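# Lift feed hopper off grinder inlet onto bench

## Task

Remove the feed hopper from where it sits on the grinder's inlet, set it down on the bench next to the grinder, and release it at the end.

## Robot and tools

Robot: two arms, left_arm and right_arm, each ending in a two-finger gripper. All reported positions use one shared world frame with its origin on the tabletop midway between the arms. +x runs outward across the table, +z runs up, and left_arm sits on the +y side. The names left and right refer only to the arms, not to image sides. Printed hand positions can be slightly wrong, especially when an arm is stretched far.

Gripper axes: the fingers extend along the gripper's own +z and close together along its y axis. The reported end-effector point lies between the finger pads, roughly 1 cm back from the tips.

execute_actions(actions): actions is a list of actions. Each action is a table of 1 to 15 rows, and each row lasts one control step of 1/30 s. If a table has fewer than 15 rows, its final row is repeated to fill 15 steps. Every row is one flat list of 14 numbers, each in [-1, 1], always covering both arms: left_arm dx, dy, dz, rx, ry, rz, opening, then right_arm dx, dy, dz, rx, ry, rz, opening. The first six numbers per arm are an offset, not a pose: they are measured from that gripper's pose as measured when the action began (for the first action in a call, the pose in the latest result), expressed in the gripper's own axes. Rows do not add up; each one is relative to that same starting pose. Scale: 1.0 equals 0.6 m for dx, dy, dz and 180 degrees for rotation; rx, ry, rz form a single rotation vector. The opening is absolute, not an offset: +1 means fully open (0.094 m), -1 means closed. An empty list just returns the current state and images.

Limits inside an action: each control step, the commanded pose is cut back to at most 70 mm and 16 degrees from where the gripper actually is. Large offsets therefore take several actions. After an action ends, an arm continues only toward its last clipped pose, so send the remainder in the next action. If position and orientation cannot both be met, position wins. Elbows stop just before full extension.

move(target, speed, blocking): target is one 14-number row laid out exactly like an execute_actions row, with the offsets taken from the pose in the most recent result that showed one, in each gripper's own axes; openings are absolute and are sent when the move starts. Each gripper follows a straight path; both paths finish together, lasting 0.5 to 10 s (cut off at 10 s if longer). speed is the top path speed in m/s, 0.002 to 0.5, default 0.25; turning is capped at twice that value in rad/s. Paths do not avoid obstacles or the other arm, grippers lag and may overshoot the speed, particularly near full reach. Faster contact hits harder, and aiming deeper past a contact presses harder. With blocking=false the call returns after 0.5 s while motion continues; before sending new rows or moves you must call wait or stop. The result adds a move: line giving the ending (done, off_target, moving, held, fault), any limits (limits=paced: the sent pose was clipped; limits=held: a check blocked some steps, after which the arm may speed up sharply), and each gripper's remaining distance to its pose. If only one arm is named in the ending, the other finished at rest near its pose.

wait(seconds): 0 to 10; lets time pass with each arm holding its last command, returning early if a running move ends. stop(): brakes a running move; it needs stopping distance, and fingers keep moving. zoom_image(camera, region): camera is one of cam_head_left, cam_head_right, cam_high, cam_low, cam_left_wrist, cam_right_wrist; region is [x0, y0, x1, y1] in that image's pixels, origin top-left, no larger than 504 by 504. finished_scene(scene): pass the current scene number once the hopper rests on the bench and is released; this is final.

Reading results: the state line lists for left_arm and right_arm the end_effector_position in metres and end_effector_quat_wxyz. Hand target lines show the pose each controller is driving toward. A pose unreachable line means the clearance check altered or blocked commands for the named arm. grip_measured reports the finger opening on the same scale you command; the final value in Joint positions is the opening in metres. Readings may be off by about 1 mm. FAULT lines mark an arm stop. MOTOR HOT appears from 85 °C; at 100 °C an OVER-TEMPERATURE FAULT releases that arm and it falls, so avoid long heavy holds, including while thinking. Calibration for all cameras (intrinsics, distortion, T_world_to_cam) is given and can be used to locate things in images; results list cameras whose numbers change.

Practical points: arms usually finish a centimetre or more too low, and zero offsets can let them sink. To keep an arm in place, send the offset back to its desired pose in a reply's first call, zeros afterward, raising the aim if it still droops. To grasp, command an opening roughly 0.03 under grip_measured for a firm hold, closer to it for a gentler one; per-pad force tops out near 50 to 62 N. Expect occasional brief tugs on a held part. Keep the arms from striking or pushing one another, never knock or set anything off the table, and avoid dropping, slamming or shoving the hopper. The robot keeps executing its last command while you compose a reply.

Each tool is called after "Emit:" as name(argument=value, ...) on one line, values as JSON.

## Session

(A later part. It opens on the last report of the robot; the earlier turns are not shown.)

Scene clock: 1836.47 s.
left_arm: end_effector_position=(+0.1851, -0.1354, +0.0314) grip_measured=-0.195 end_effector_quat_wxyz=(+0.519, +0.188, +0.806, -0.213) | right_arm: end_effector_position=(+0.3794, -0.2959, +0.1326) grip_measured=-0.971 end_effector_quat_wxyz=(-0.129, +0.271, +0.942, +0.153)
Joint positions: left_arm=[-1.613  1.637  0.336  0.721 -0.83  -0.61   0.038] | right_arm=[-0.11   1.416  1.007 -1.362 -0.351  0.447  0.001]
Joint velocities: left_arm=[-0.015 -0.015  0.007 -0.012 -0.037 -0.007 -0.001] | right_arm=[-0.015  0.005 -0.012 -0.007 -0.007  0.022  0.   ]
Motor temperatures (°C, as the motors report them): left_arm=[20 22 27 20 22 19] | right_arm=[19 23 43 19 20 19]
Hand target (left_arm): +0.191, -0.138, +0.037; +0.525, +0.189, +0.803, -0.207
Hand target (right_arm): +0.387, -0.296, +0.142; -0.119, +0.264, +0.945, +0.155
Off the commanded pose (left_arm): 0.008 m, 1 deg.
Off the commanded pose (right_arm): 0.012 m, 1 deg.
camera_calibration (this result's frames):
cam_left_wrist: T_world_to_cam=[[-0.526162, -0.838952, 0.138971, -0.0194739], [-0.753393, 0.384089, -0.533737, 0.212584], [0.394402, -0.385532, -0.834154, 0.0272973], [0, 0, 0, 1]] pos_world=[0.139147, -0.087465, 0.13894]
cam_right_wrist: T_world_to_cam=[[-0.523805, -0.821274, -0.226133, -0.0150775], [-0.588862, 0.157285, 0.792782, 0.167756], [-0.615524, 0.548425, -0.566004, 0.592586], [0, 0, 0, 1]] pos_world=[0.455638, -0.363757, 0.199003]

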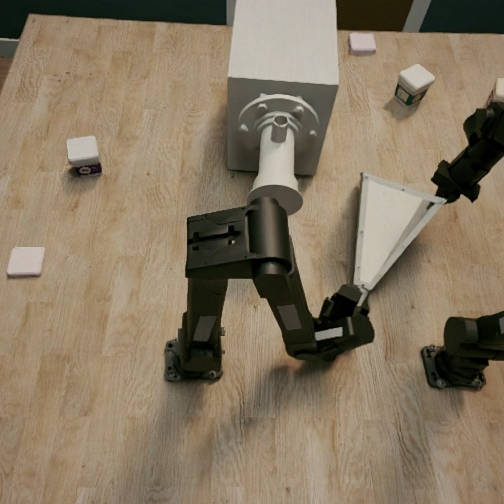

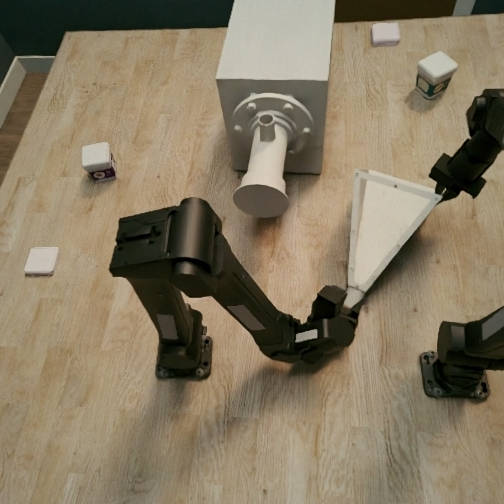

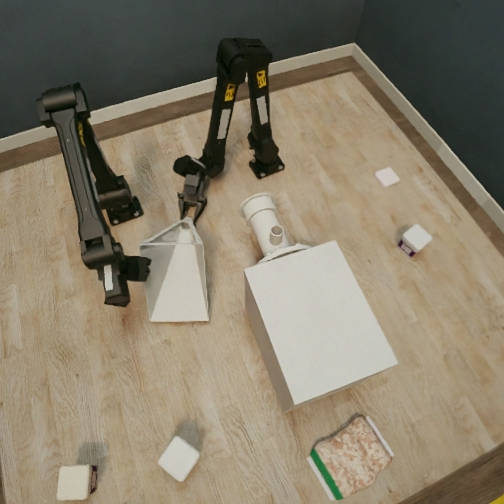

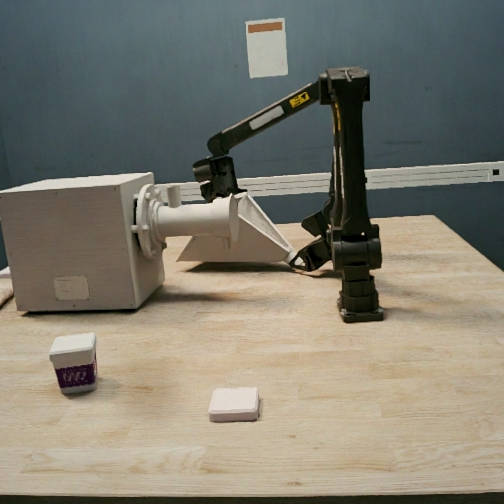

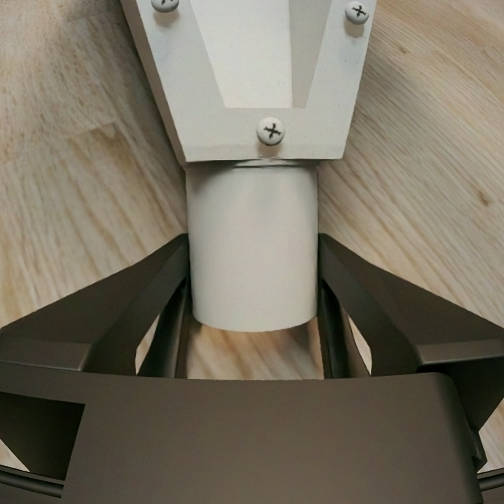

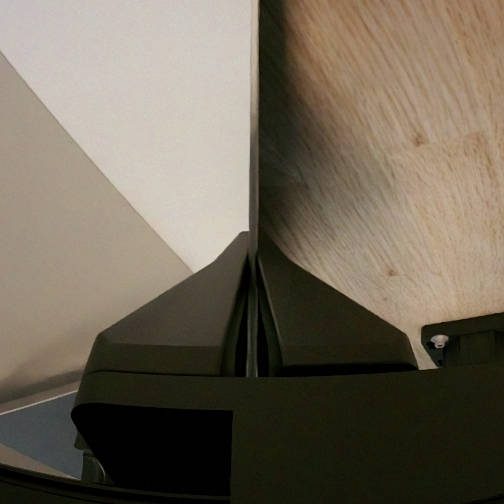

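Emit:
execute_actions(actions=[[[-0.010,-0.003,0.004,0,0,0,-0.45,-0.008,0.002,-0.002,0,0,0,-1]],[[-0.010,-0.003,0.004,0,0,0,-0.45,-0.008,0.002,-0.002,0,0,0,-1]]])

Emit:
zoom_image(camera="cam_low", region=[150, 100, 400, 300])

Scene clock: 1846.17 s.
left_arm: end_effector_position=(+0.1832, -0.1366, +0.0317) grip_measured=-0.195 end_effector_quat_wxyz=(+0.511, +0.183, +0.810, -0.222) | right_arm: end_effector_position=(+0.3817, -0.2994, +0.1219) grip_measured=-0.971 end_effector_quat_wxyz=(-0.139, +0.281, +0.938, +0.148)
Joint positions: left_arm=[-1.613  1.625  0.336  0.703 -0.813 -0.636  0.038] | right_arm=[-0.117  1.448  1.007 -1.352 -0.345  0.457  0.001]
Joint velocities: left_arm=[-0.015  0.015  0.007 -0.017  0.037 -0.022 -0.001] | right_arm=[-0.005 -0.005 -0.002  0.007 -0.007 -0.022 -0.   ]
Motor temperatures (°C, as the motors report them): left_arm=[20 22 27 20 21 19] | right_arm=[19 23 42 19 20 19]
Hand target (left_arm): +0.187, -0.139, +0.037; +0.515, +0.185, +0.808, -0.218
Hand target (right_arm): +0.385, -0.299, +0.127; -0.133, +0.276, +0.940, +0.151
Off the commanded pose (left_arm): 0.007 m, 1 deg.
Off the commanded pose (right_arm): 0.006 m, 1 deg.
camera_calibration (this result's frames):
cam_left_wrist: T_world_to_cam=[[-0.525809, -0.834765, 0.163379, -0.0216995], [-0.764332, 0.379397, -0.521397, 0.212703], [0.373258, -0.399031, -0.837527, 0.0299612], [0, 0, 0, 1]] pos_world=[0.139982, -0.0868572, 0.139541]
cam_right_wrist: T_world_to_cam=[[-0.541642, -0.814539, -0.207728, -0.0125903], [-0.566039, 0.170717, 0.806508, 0.171856], [-0.62147, 0.554421, -0.553528, 0.592364], [0, 0, 0, 1]] pos_world=[0.458594, -0.368013, 0.186671]

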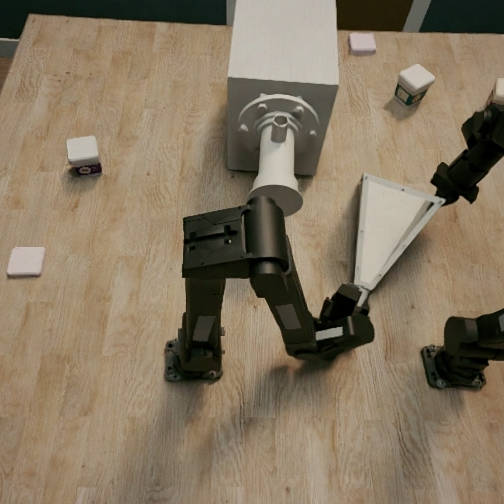

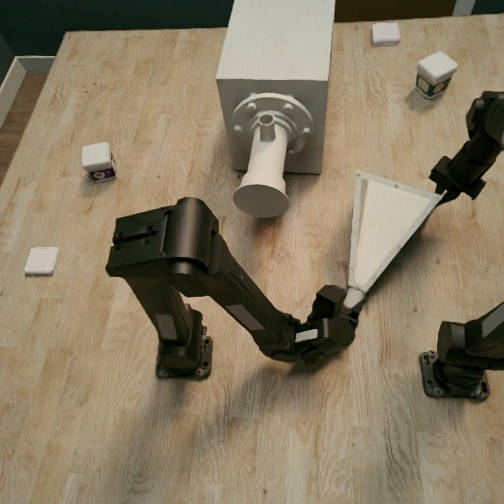

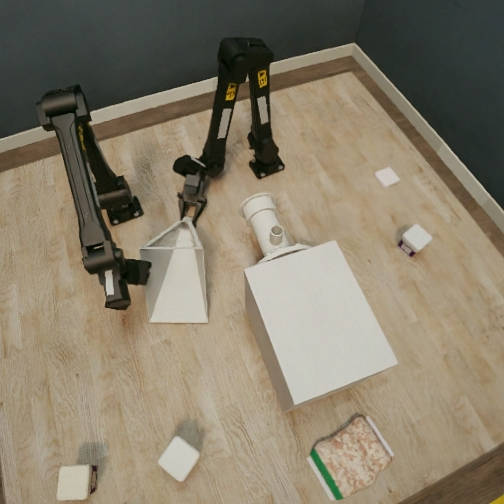

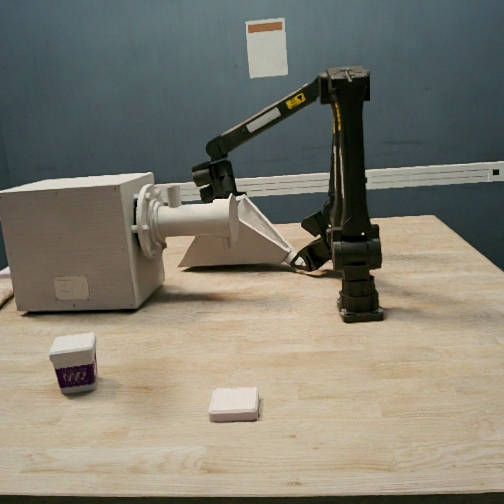

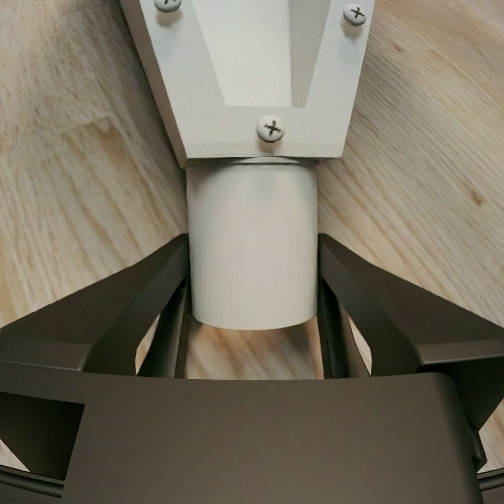

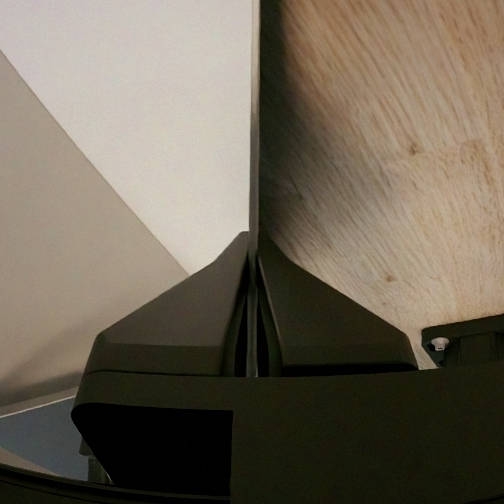

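Region (150, 100, 400, 300) of cam_low's 504x504 image, scaled by 2.016, with more detail than that image has; it fills the top 403 rows of this view, and the rest is white.

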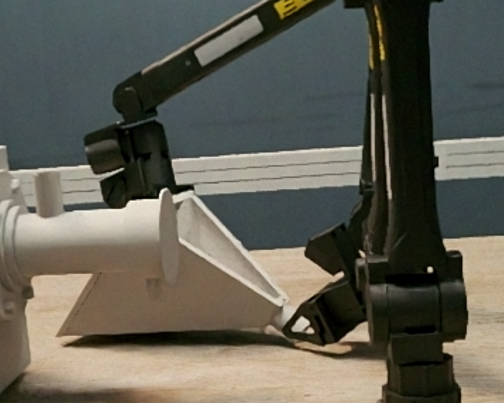

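Emit:
execute_actions(actions=[[[-0.010,-0.003,0.004,0,0,0,-0.45,-0.004,0.001,0.0,0,0,0,-1]],[[-0.010,-0.003,0.004,0,0,0,-0.45,-0.004,0.001,0.0,0,0,0,-1]]])

Emit:
zoom_image(camera="cam_low", region=[150, 100, 400, 300])

Emit:
zoom_image(camera="cam_high", region=[30, 130, 300, 360])

Scene clock: 1857.53 s.
left_arm: end_effector_position=(+0.1818, -0.1371, +0.0316) grip_measured=-0.195 end_effector_quat_wxyz=(+0.503, +0.179, +0.814, -0.228) | right_arm: end_effector_position=(+0.3829, -0.3010, +0.1149) grip_measured=-0.971 end_effector_quat_wxyz=(-0.144, +0.287, +0.936, +0.141)
Joint positions: left_arm=[-1.612  1.615  0.336  0.686 -0.8   -0.66   0.038] | right_arm=[-0.117  1.467  1.007 -1.344 -0.336  0.469  0.001]
Joint velocities: left_arm=[-0.005 -0.005 -0.007 -0.012 -0.007 -0.007 -0.001] | right_arm=[-0.015 -0.005 -0.002  0.007  0.007  0.022  0.   ]
Motor temperatures (°C, as the motors report them): left_arm=[20 22 27 20 21 19] | right_arm=[19 23 41 19 20 19]
Hand target (left_arm): +0.186, -0.140, +0.036; +0.507, +0.181, +0.812, -0.225
Hand target (right_arm): +0.385, -0.301, +0.118; -0.141, +0.284, +0.937, +0.145
Off the commanded pose (left_arm): 0.007 m, 1 deg.
Off the commanded pose (right_arm): 0.003 m, 1 deg.
camera_calibration (this result's frames):
cam_left_wrist: T_world_to_cam=[[-0.523804, -0.831917, 0.18315, -0.0235184], [-0.774361, 0.375434, -0.509328, 0.212634], [0.354958, -0.408612, -0.840858, 0.0323201], [0, 0, 0, 1]] pos_world=[0.140864, -0.0861889, 0.139784]
cam_right_wrist: T_world_to_cam=[[-0.552427, -0.811548, -0.190299, -0.0116545], [-0.550777, 0.184017, 0.814115, 0.175658], [-0.625675, 0.554551, -0.548638, 0.591242], [0, 0, 0, 1]] pos_world=[0.460236, -0.369656, 0.179154]

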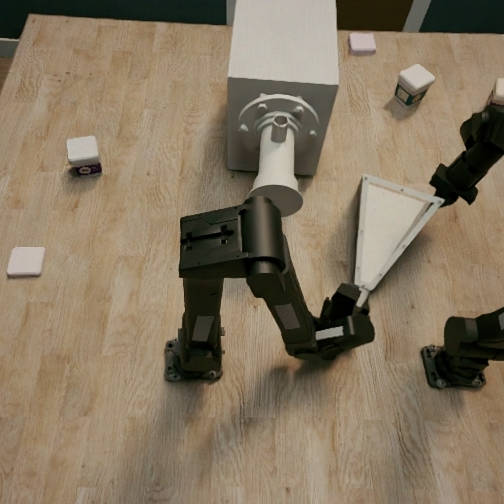

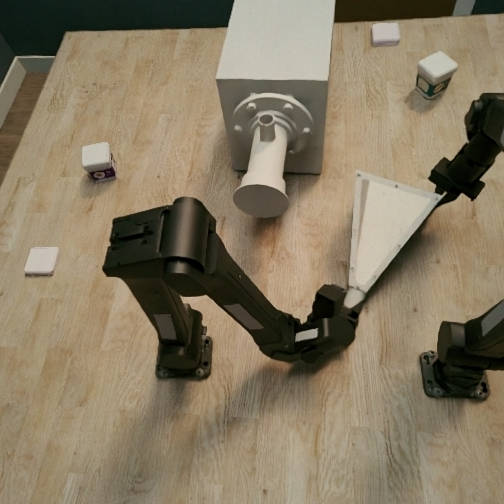

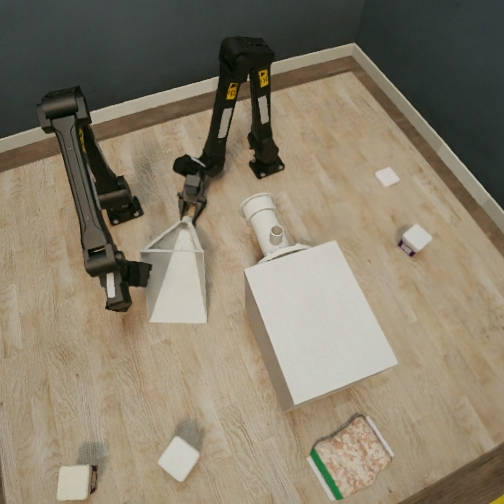

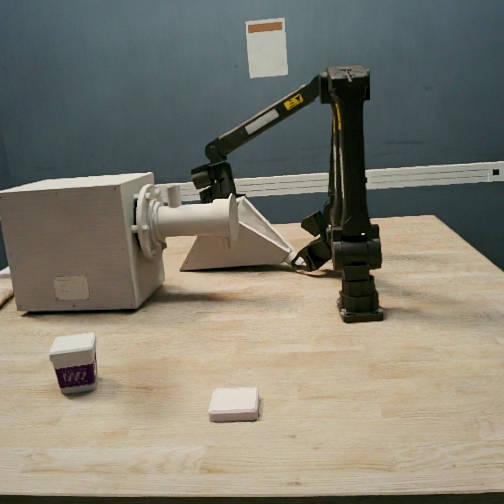

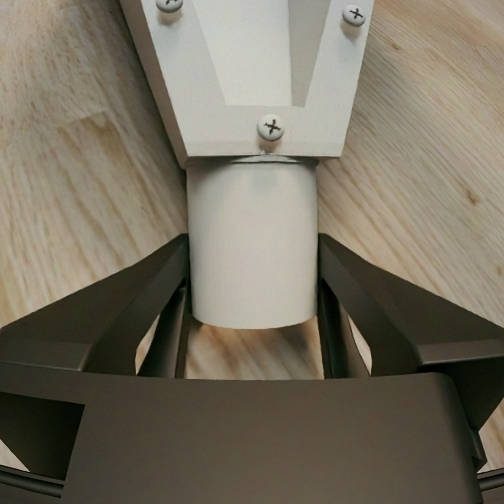

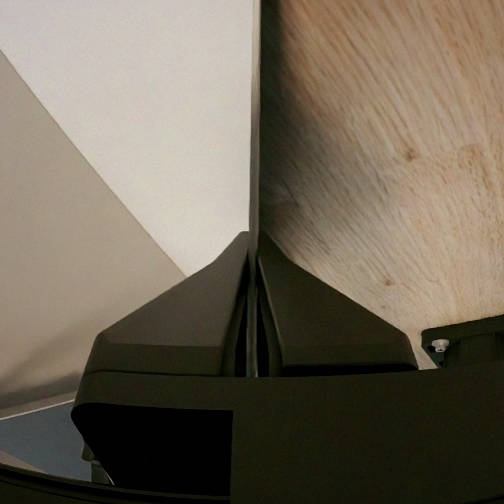

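Region (150, 100, 400, 300) of cam_low's 504x504 image, scaled by 2.016, with more detail than that image has; it fills the top 403 rows of this view, and the rest is white.

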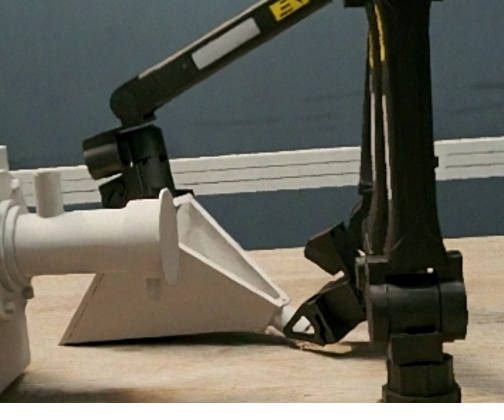

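Region (30, 130, 300, 360) of cam_high's 504x504 image, scaled by 1.867, with more detail than that image has; it fills the top 429 rows of this view, and the rest is white.

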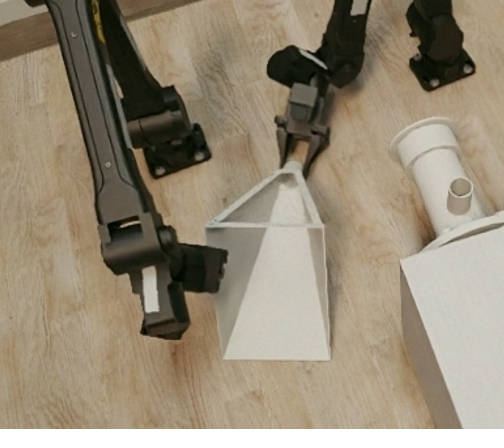

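Emit:
zoom_image(camera="cam_low", region=[250, 210, 350, 290])

Emit:
zoom_image(camera="cam_head_right", region=[290, 150, 470, 370])

Region (250, 210, 350, 290) of cam_low's 504x504 image, scaled by 5.040, with more detail than that image has; it fills the top 403 rows of this view, and the rest is white.

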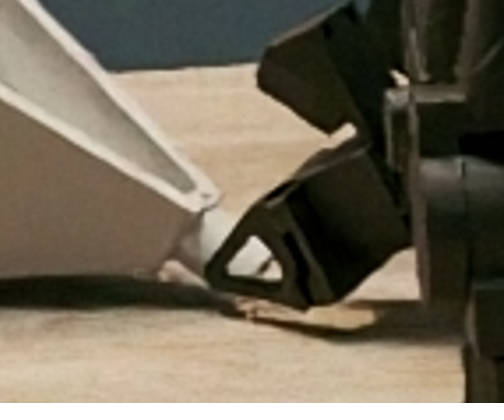

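Region (290, 150, 470, 370) of cam_head_right's 504x504 image, scaled by 2.291, with more detail than that image has; it fills the left 412 columns of this view, and the rest is white.

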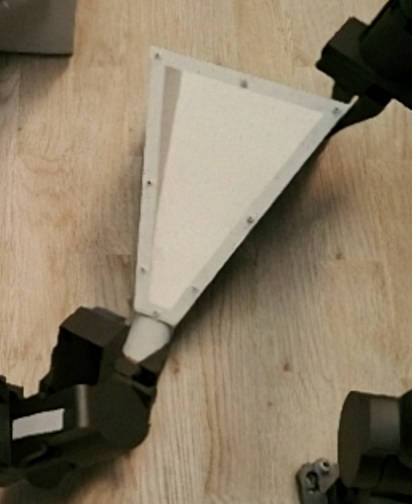

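Emit:
execute_actions(actions=[[[-0.008,-0.002,0.003,0,0,0,-0.12,-0.004,0.001,-0.004,0,0,0,-1]],[[-0.008,-0.002,0.003,0,0,0,0.05,-0.004,0.001,-0.004,0,0,0,-1]]])

Emit:
zoom_image(camera="cam_low", region=[150, 100, 400, 300])

Scene clock: 1878.87 s.
left_arm: end_effector_position=(+0.1806, -0.1364, +0.0285) grip_measured=+0.047 end_effector_quat_wxyz=(+0.498, +0.185, +0.817, -0.225) | right_arm: end_effector_position=(+0.3826, -0.3012, +0.1142) grip_measured=-0.971 end_effector_quat_wxyz=(-0.146, +0.289, +0.936, +0.140)
Joint positions: left_arm=[-1.612  1.615  0.336  0.67  -0.79  -0.66   0.049] | right_arm=[-0.117  1.469  1.007 -1.345 -0.335  0.473  0.001]
Joint velocities: left_arm=[-0.024  0.005  0.002 -0.007 -0.037 -0.066 -0.001] | right_arm=[-0.015 -0.005 -0.012 -0.007 -0.007 -0.022  0.   ]
Motor temperatures (°C, as the motors report them): left_arm=[20 22 27 20 21 19] | right_arm=[19 23 40 19 20 19]
Hand target (left_arm): +0.184, -0.139, +0.034; +0.501, +0.182, +0.815, -0.227
Hand target (right_arm): +0.385, -0.303, +0.116; -0.146, +0.288, +0.936, +0.140
Off the commanded pose (left_arm): 0.007 m, 1 deg.
Off the commanded pose (right_arm): 0.003 m, 0 deg.
camera_calibration (this result's frames):
cam_left_wrist: T_world_to_cam=[[-0.529281, -0.830527, 0.173451, -0.0215144], [-0.774352, 0.389307, -0.498817, 0.21147], [0.346756, -0.398327, -0.849174, 0.0335506], [0, 0, 0, 1]] pos_world=[0.140731, -0.0868309, 0.137707]
cam_right_wrist: T_world_to_cam=[[-0.555516, -0.810351, -0.186366, -0.0110299], [-0.546705, 0.187078, 0.816159, 0.175314], [-0.62651, 0.555277, -0.546948, 0.591136], [0, 0, 0, 1]] pos_world=[0.460071, -0.36998, 0.178181]

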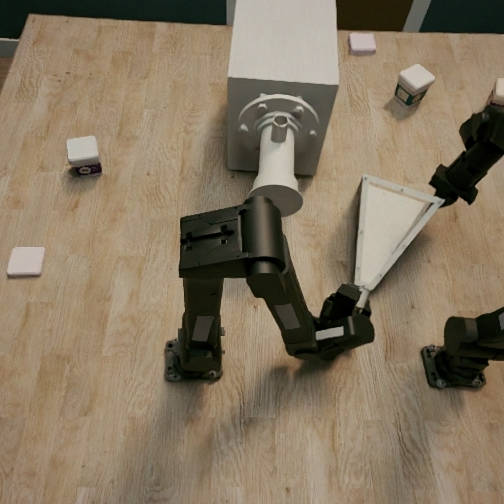

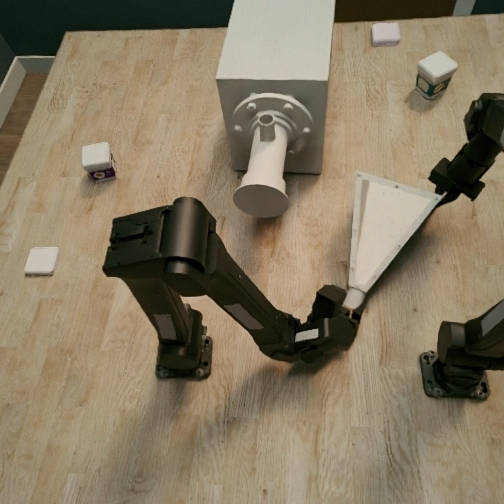

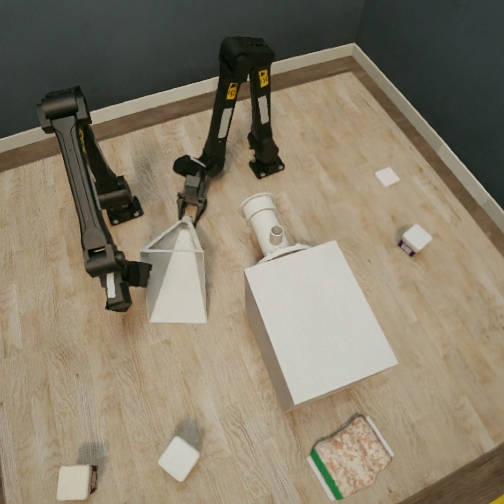

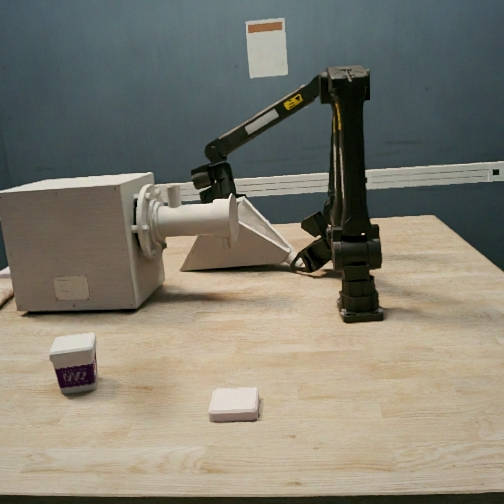

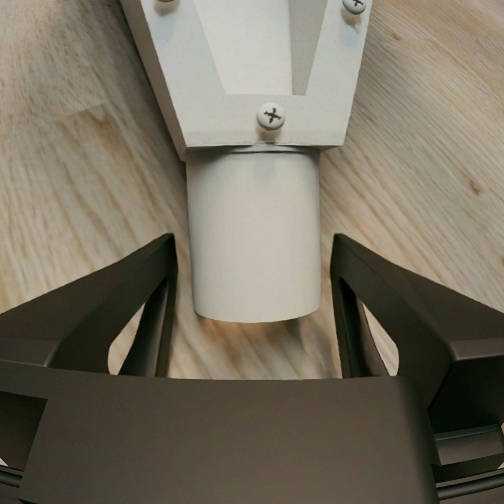

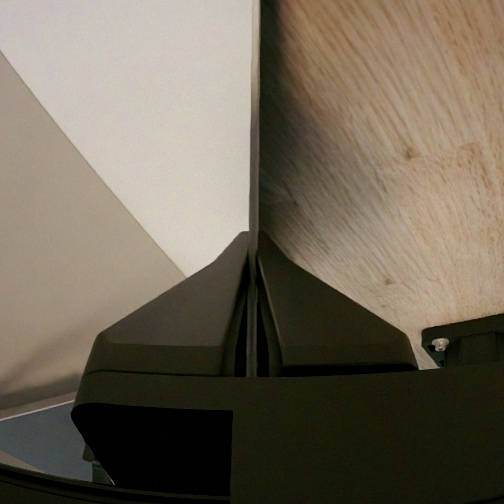

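Region (150, 100, 400, 300) of cam_low's 504x504 image, scaled by 2.016, with more detail than that image has; it fills the top 403 rows of this view, and the rest is white.

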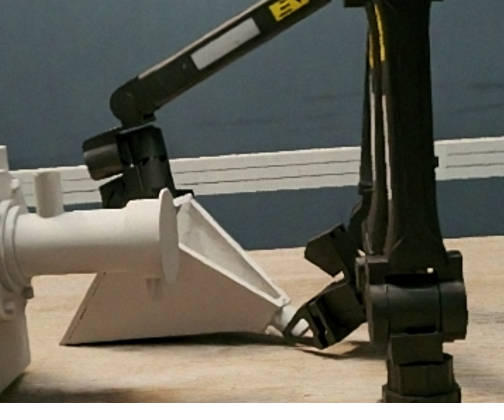

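Emit:
execute_actions(actions=[[[-0.0225,-0.005,-0.077,0,0,0,0.05,-0.004,0.001,-0.004,0,0,0,-0.93]],[[-0.03,-0.005,-0.08,0,0,0,0.05,-0.004,0.001,-0.005,0,0,0,-0.82]]])

Emit:
zoom_image(camera="cam_low", region=[150, 100, 400, 300])

Scene clock: 1886.23 s.
left_arm: end_effector_position=(+0.1296, -0.0742, +0.0853) grip_measured=+0.047 end_effector_quat_wxyz=(+0.502, +0.201, +0.815, -0.205) | right_arm: end_effector_position=(+0.3822, -0.3018, +0.1140) grip_measured=-0.822 end_effector_quat_wxyz=(-0.146, +0.289, +0.936, +0.138)
Joint positions: left_arm=[-1.84   1.141  0.267  0.058 -0.971 -0.866  0.049] | right_arm=[-0.117  1.469  1.007 -1.346 -0.331  0.473  0.008]
Joint velocities: left_arm=[ 0.005  0.005 -0.007 -0.032 -0.007 -0.125  0.   ] | right_arm=[-0.015 -0.015  0.002  0.012 -0.022 -0.007 -0.001]
Motor temperatures (°C, as the motors report them): left_arm=[20 22 27 20 21 19] | right_arm=[19 23 40 19 20 19]
Hand target (left_arm): +0.125, -0.086, +0.093; +0.500, +0.191, +0.816, -0.218
Hand target (right_arm): +0.385, -0.304, +0.116; -0.146, +0.289, +0.936, +0.138
Off the commanded pose (left_arm): 0.015 m, 2 deg.
Off the commanded pose (right_arm): 0.004 m, 0 deg.
camera_calibration (this result's frames):
cam_left_wrist: T_world_to_cam=[[-0.536932, -0.834607, 0.123027, -0.00169409], [-0.761081, 0.416304, -0.49744, 0.176265], [0.36395, -0.360725, -0.85873, 0.125675], [0, 0, 0, 1]] pos_world=[0.0875032, -0.02946, 0.19581]
cam_right_wrist: T_world_to_cam=[[-0.555059, -0.811512, -0.18264, -0.0126884], [-0.545684, 0.189525, 0.816278, 0.175677], [-0.627804, 0.552746, -0.548027, 0.59101], [0, 0, 0, 1]] pos_world=[0.45986, -0.370271, 0.17817]

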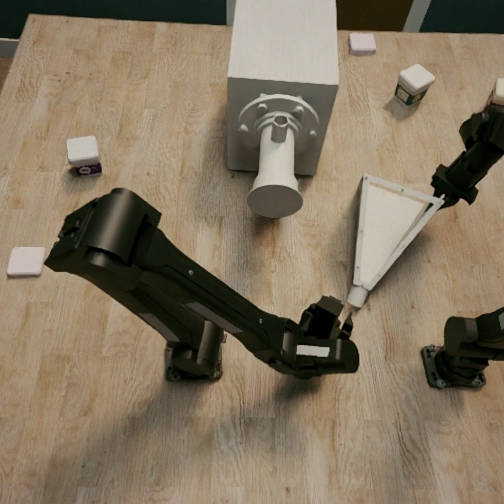

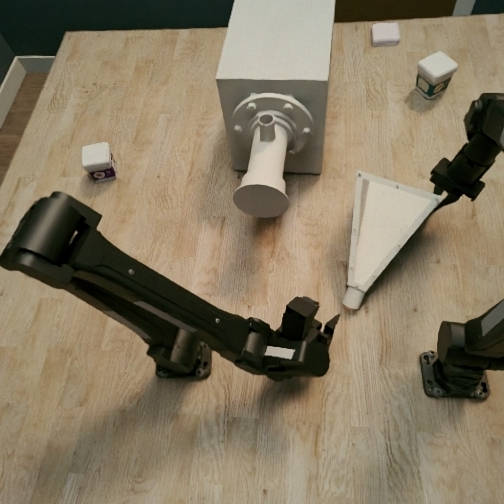

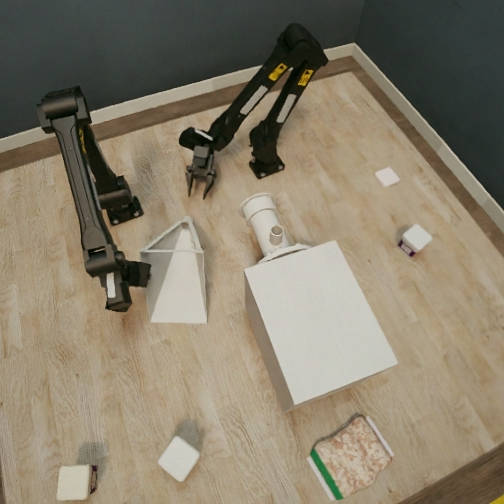

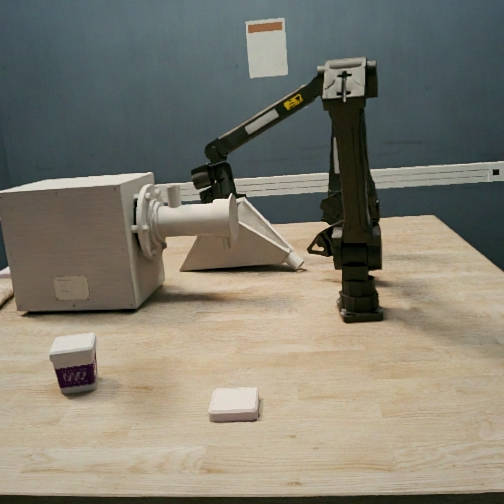

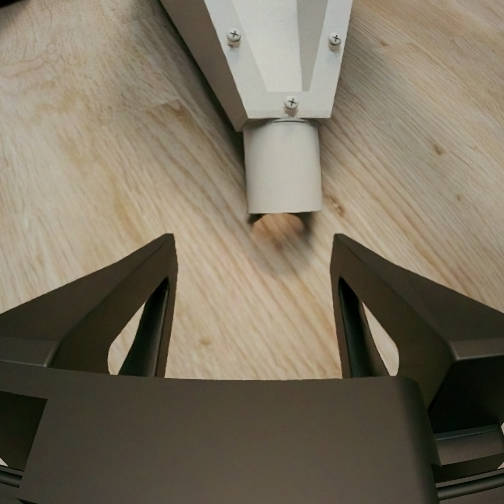

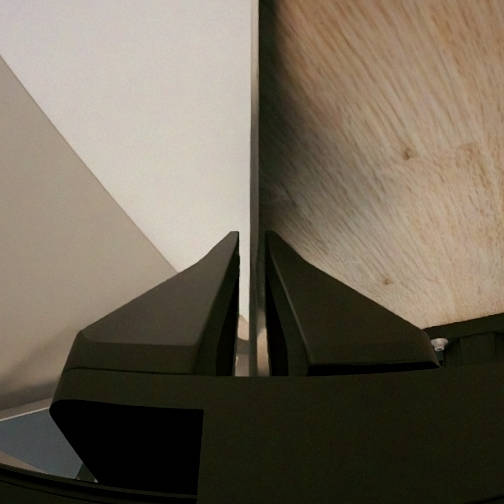

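Region (150, 100, 400, 300) of cam_low's 504x504 image, scaled by 2.016, with more detail than that image has; it fills the top 403 rows of this view, and the rest is white.

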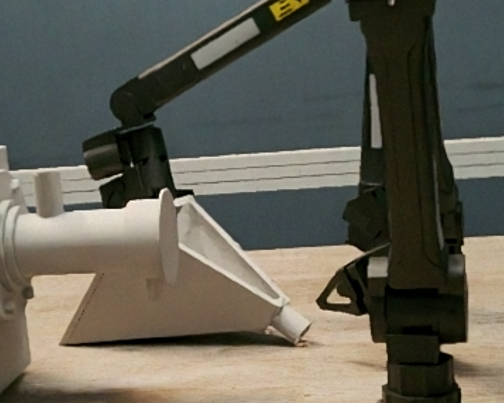

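Emit:
execute_actions(actions=[[[-0.01,0,0,0,0,0,0.05,0,0,-0.02,0,0,0,-0.55]],[[-0.01,0,0,0,0,0,0.05,0,0,-0.09,0,0,0,-0.5]],[[-0.01,0,0,0,0,0,0.05,0,0,-0.09,0,0,0,-0.5]]])

Emit:
zoom_image(camera="cam_low", region=[150, 100, 400, 300])

Scene clock: 1893.67 s.
left_arm: end_effector_position=(+0.1283, -0.0732, +0.0886) grip_measured=+0.047 end_effector_quat_wxyz=(+0.497, +0.207, +0.817, -0.207) | right_arm: end_effector_position=(+0.3802, -0.3309, +0.1958) grip_measured=-0.501 end_effector_quat_wxyz=(-0.181, +0.295, +0.929, +0.133)
Joint positions: left_arm=[-1.84   1.111  0.267  0.031 -0.956 -0.86   0.049] | right_arm=[-0.194  1.446  1.196 -1.654 -0.311  0.4    0.023]
Joint velocities: left_arm=[ 0.015  0.015 -0.012 -0.002  0.022  0.007  0.   ] | right_arm=[-0.005 -0.005  0.012 -0.007 -0.037 -0.007 -0.   ]
Motor temperatures (°C, as the motors report them): left_arm=[20 22 27 20 21 19] | right_arm=[19 23 40 19 20 19]
Hand target (left_arm): +0.131, -0.074, +0.093; +0.499, +0.205, +0.816, -0.207
Hand target (right_arm): +0.389, -0.334, +0.205; -0.169, +0.292, +0.932, +0.134
Off the commanded pose (left_arm): 0.005 m, 0 deg.
Off the commanded pose (right_arm): 0.014 m, 1 deg.
camera_calibration (this result's frames):
cam_left_wrist: T_world_to_cam=[[-0.546238, -0.828294, 0.124711, -0.000467237], [-0.759913, 0.427403, -0.489754, 0.176491], [0.352358, -0.362292, -0.862895, 0.131074], [0, 0, 0, 1]] pos_world=[0.0876777, -0.0283329, 0.199599]
cam_right_wrist: T_world_to_cam=[[-0.571501, -0.806745, -0.150163, -0.0210853], [-0.484734, 0.184235, 0.855038, 0.0808547], [-0.662133, 0.561444, -0.496348, 0.656442], [0, 0, 0, 1]] pos_world=[0.461794, -0.400462, 0.253523]

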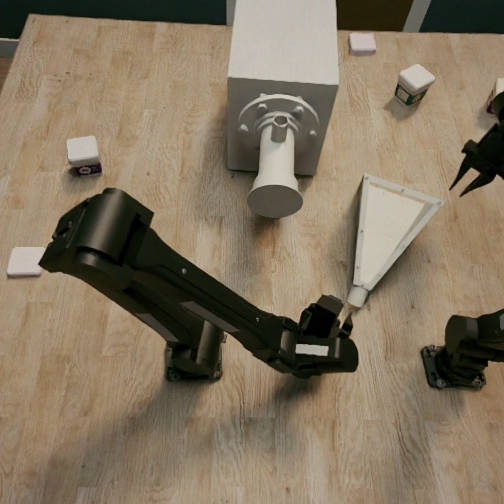

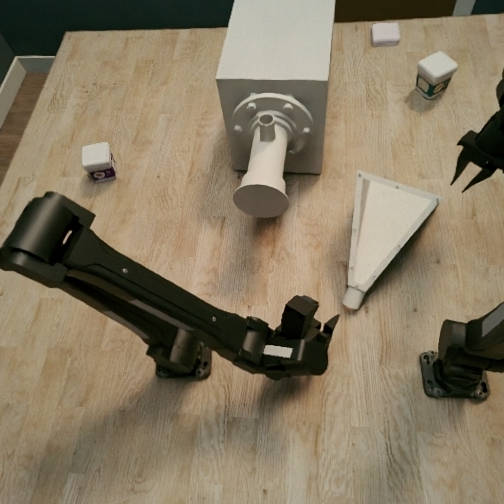

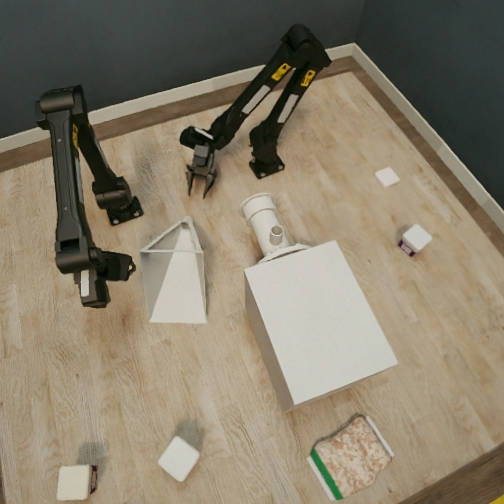

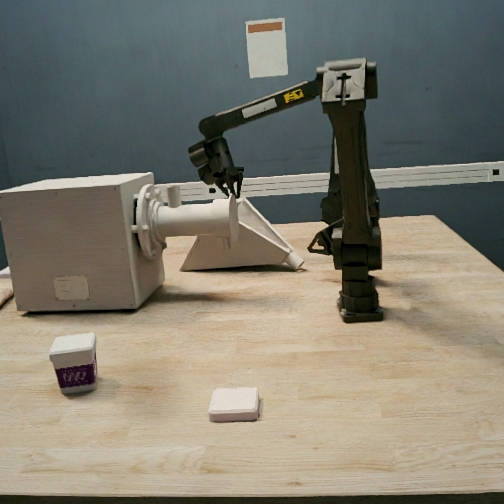

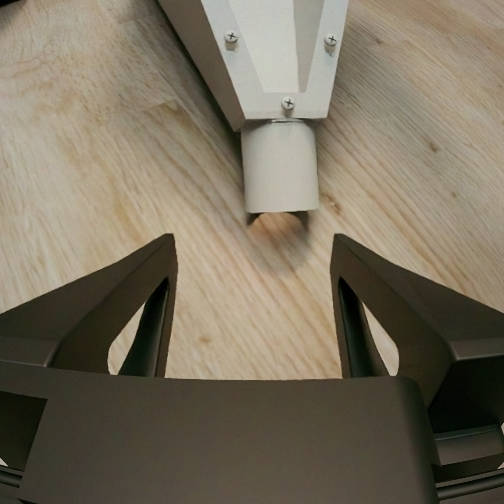

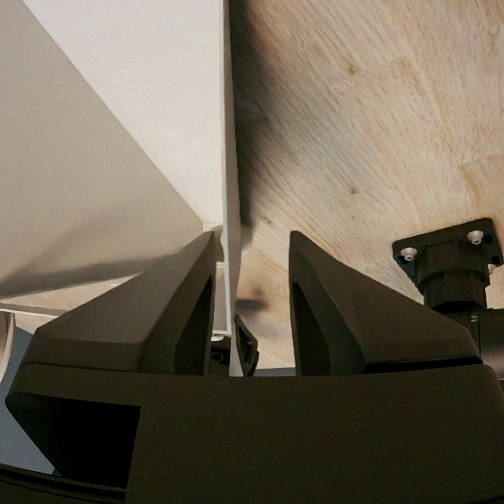

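Region (150, 100, 400, 300) of cam_low's 504x504 image, scaled by 2.016, with more detail than that image has; it fills the top 403 rows of this view, and the rest is white.

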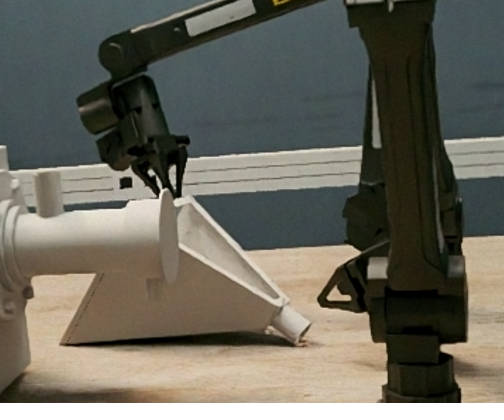

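The hopper is lying on the bench beside the grinder and both grippers have let go and moved clear, so I'm ending the scene.

Emit:
finished_scene(scene=2)

The scene is finished: the task was done.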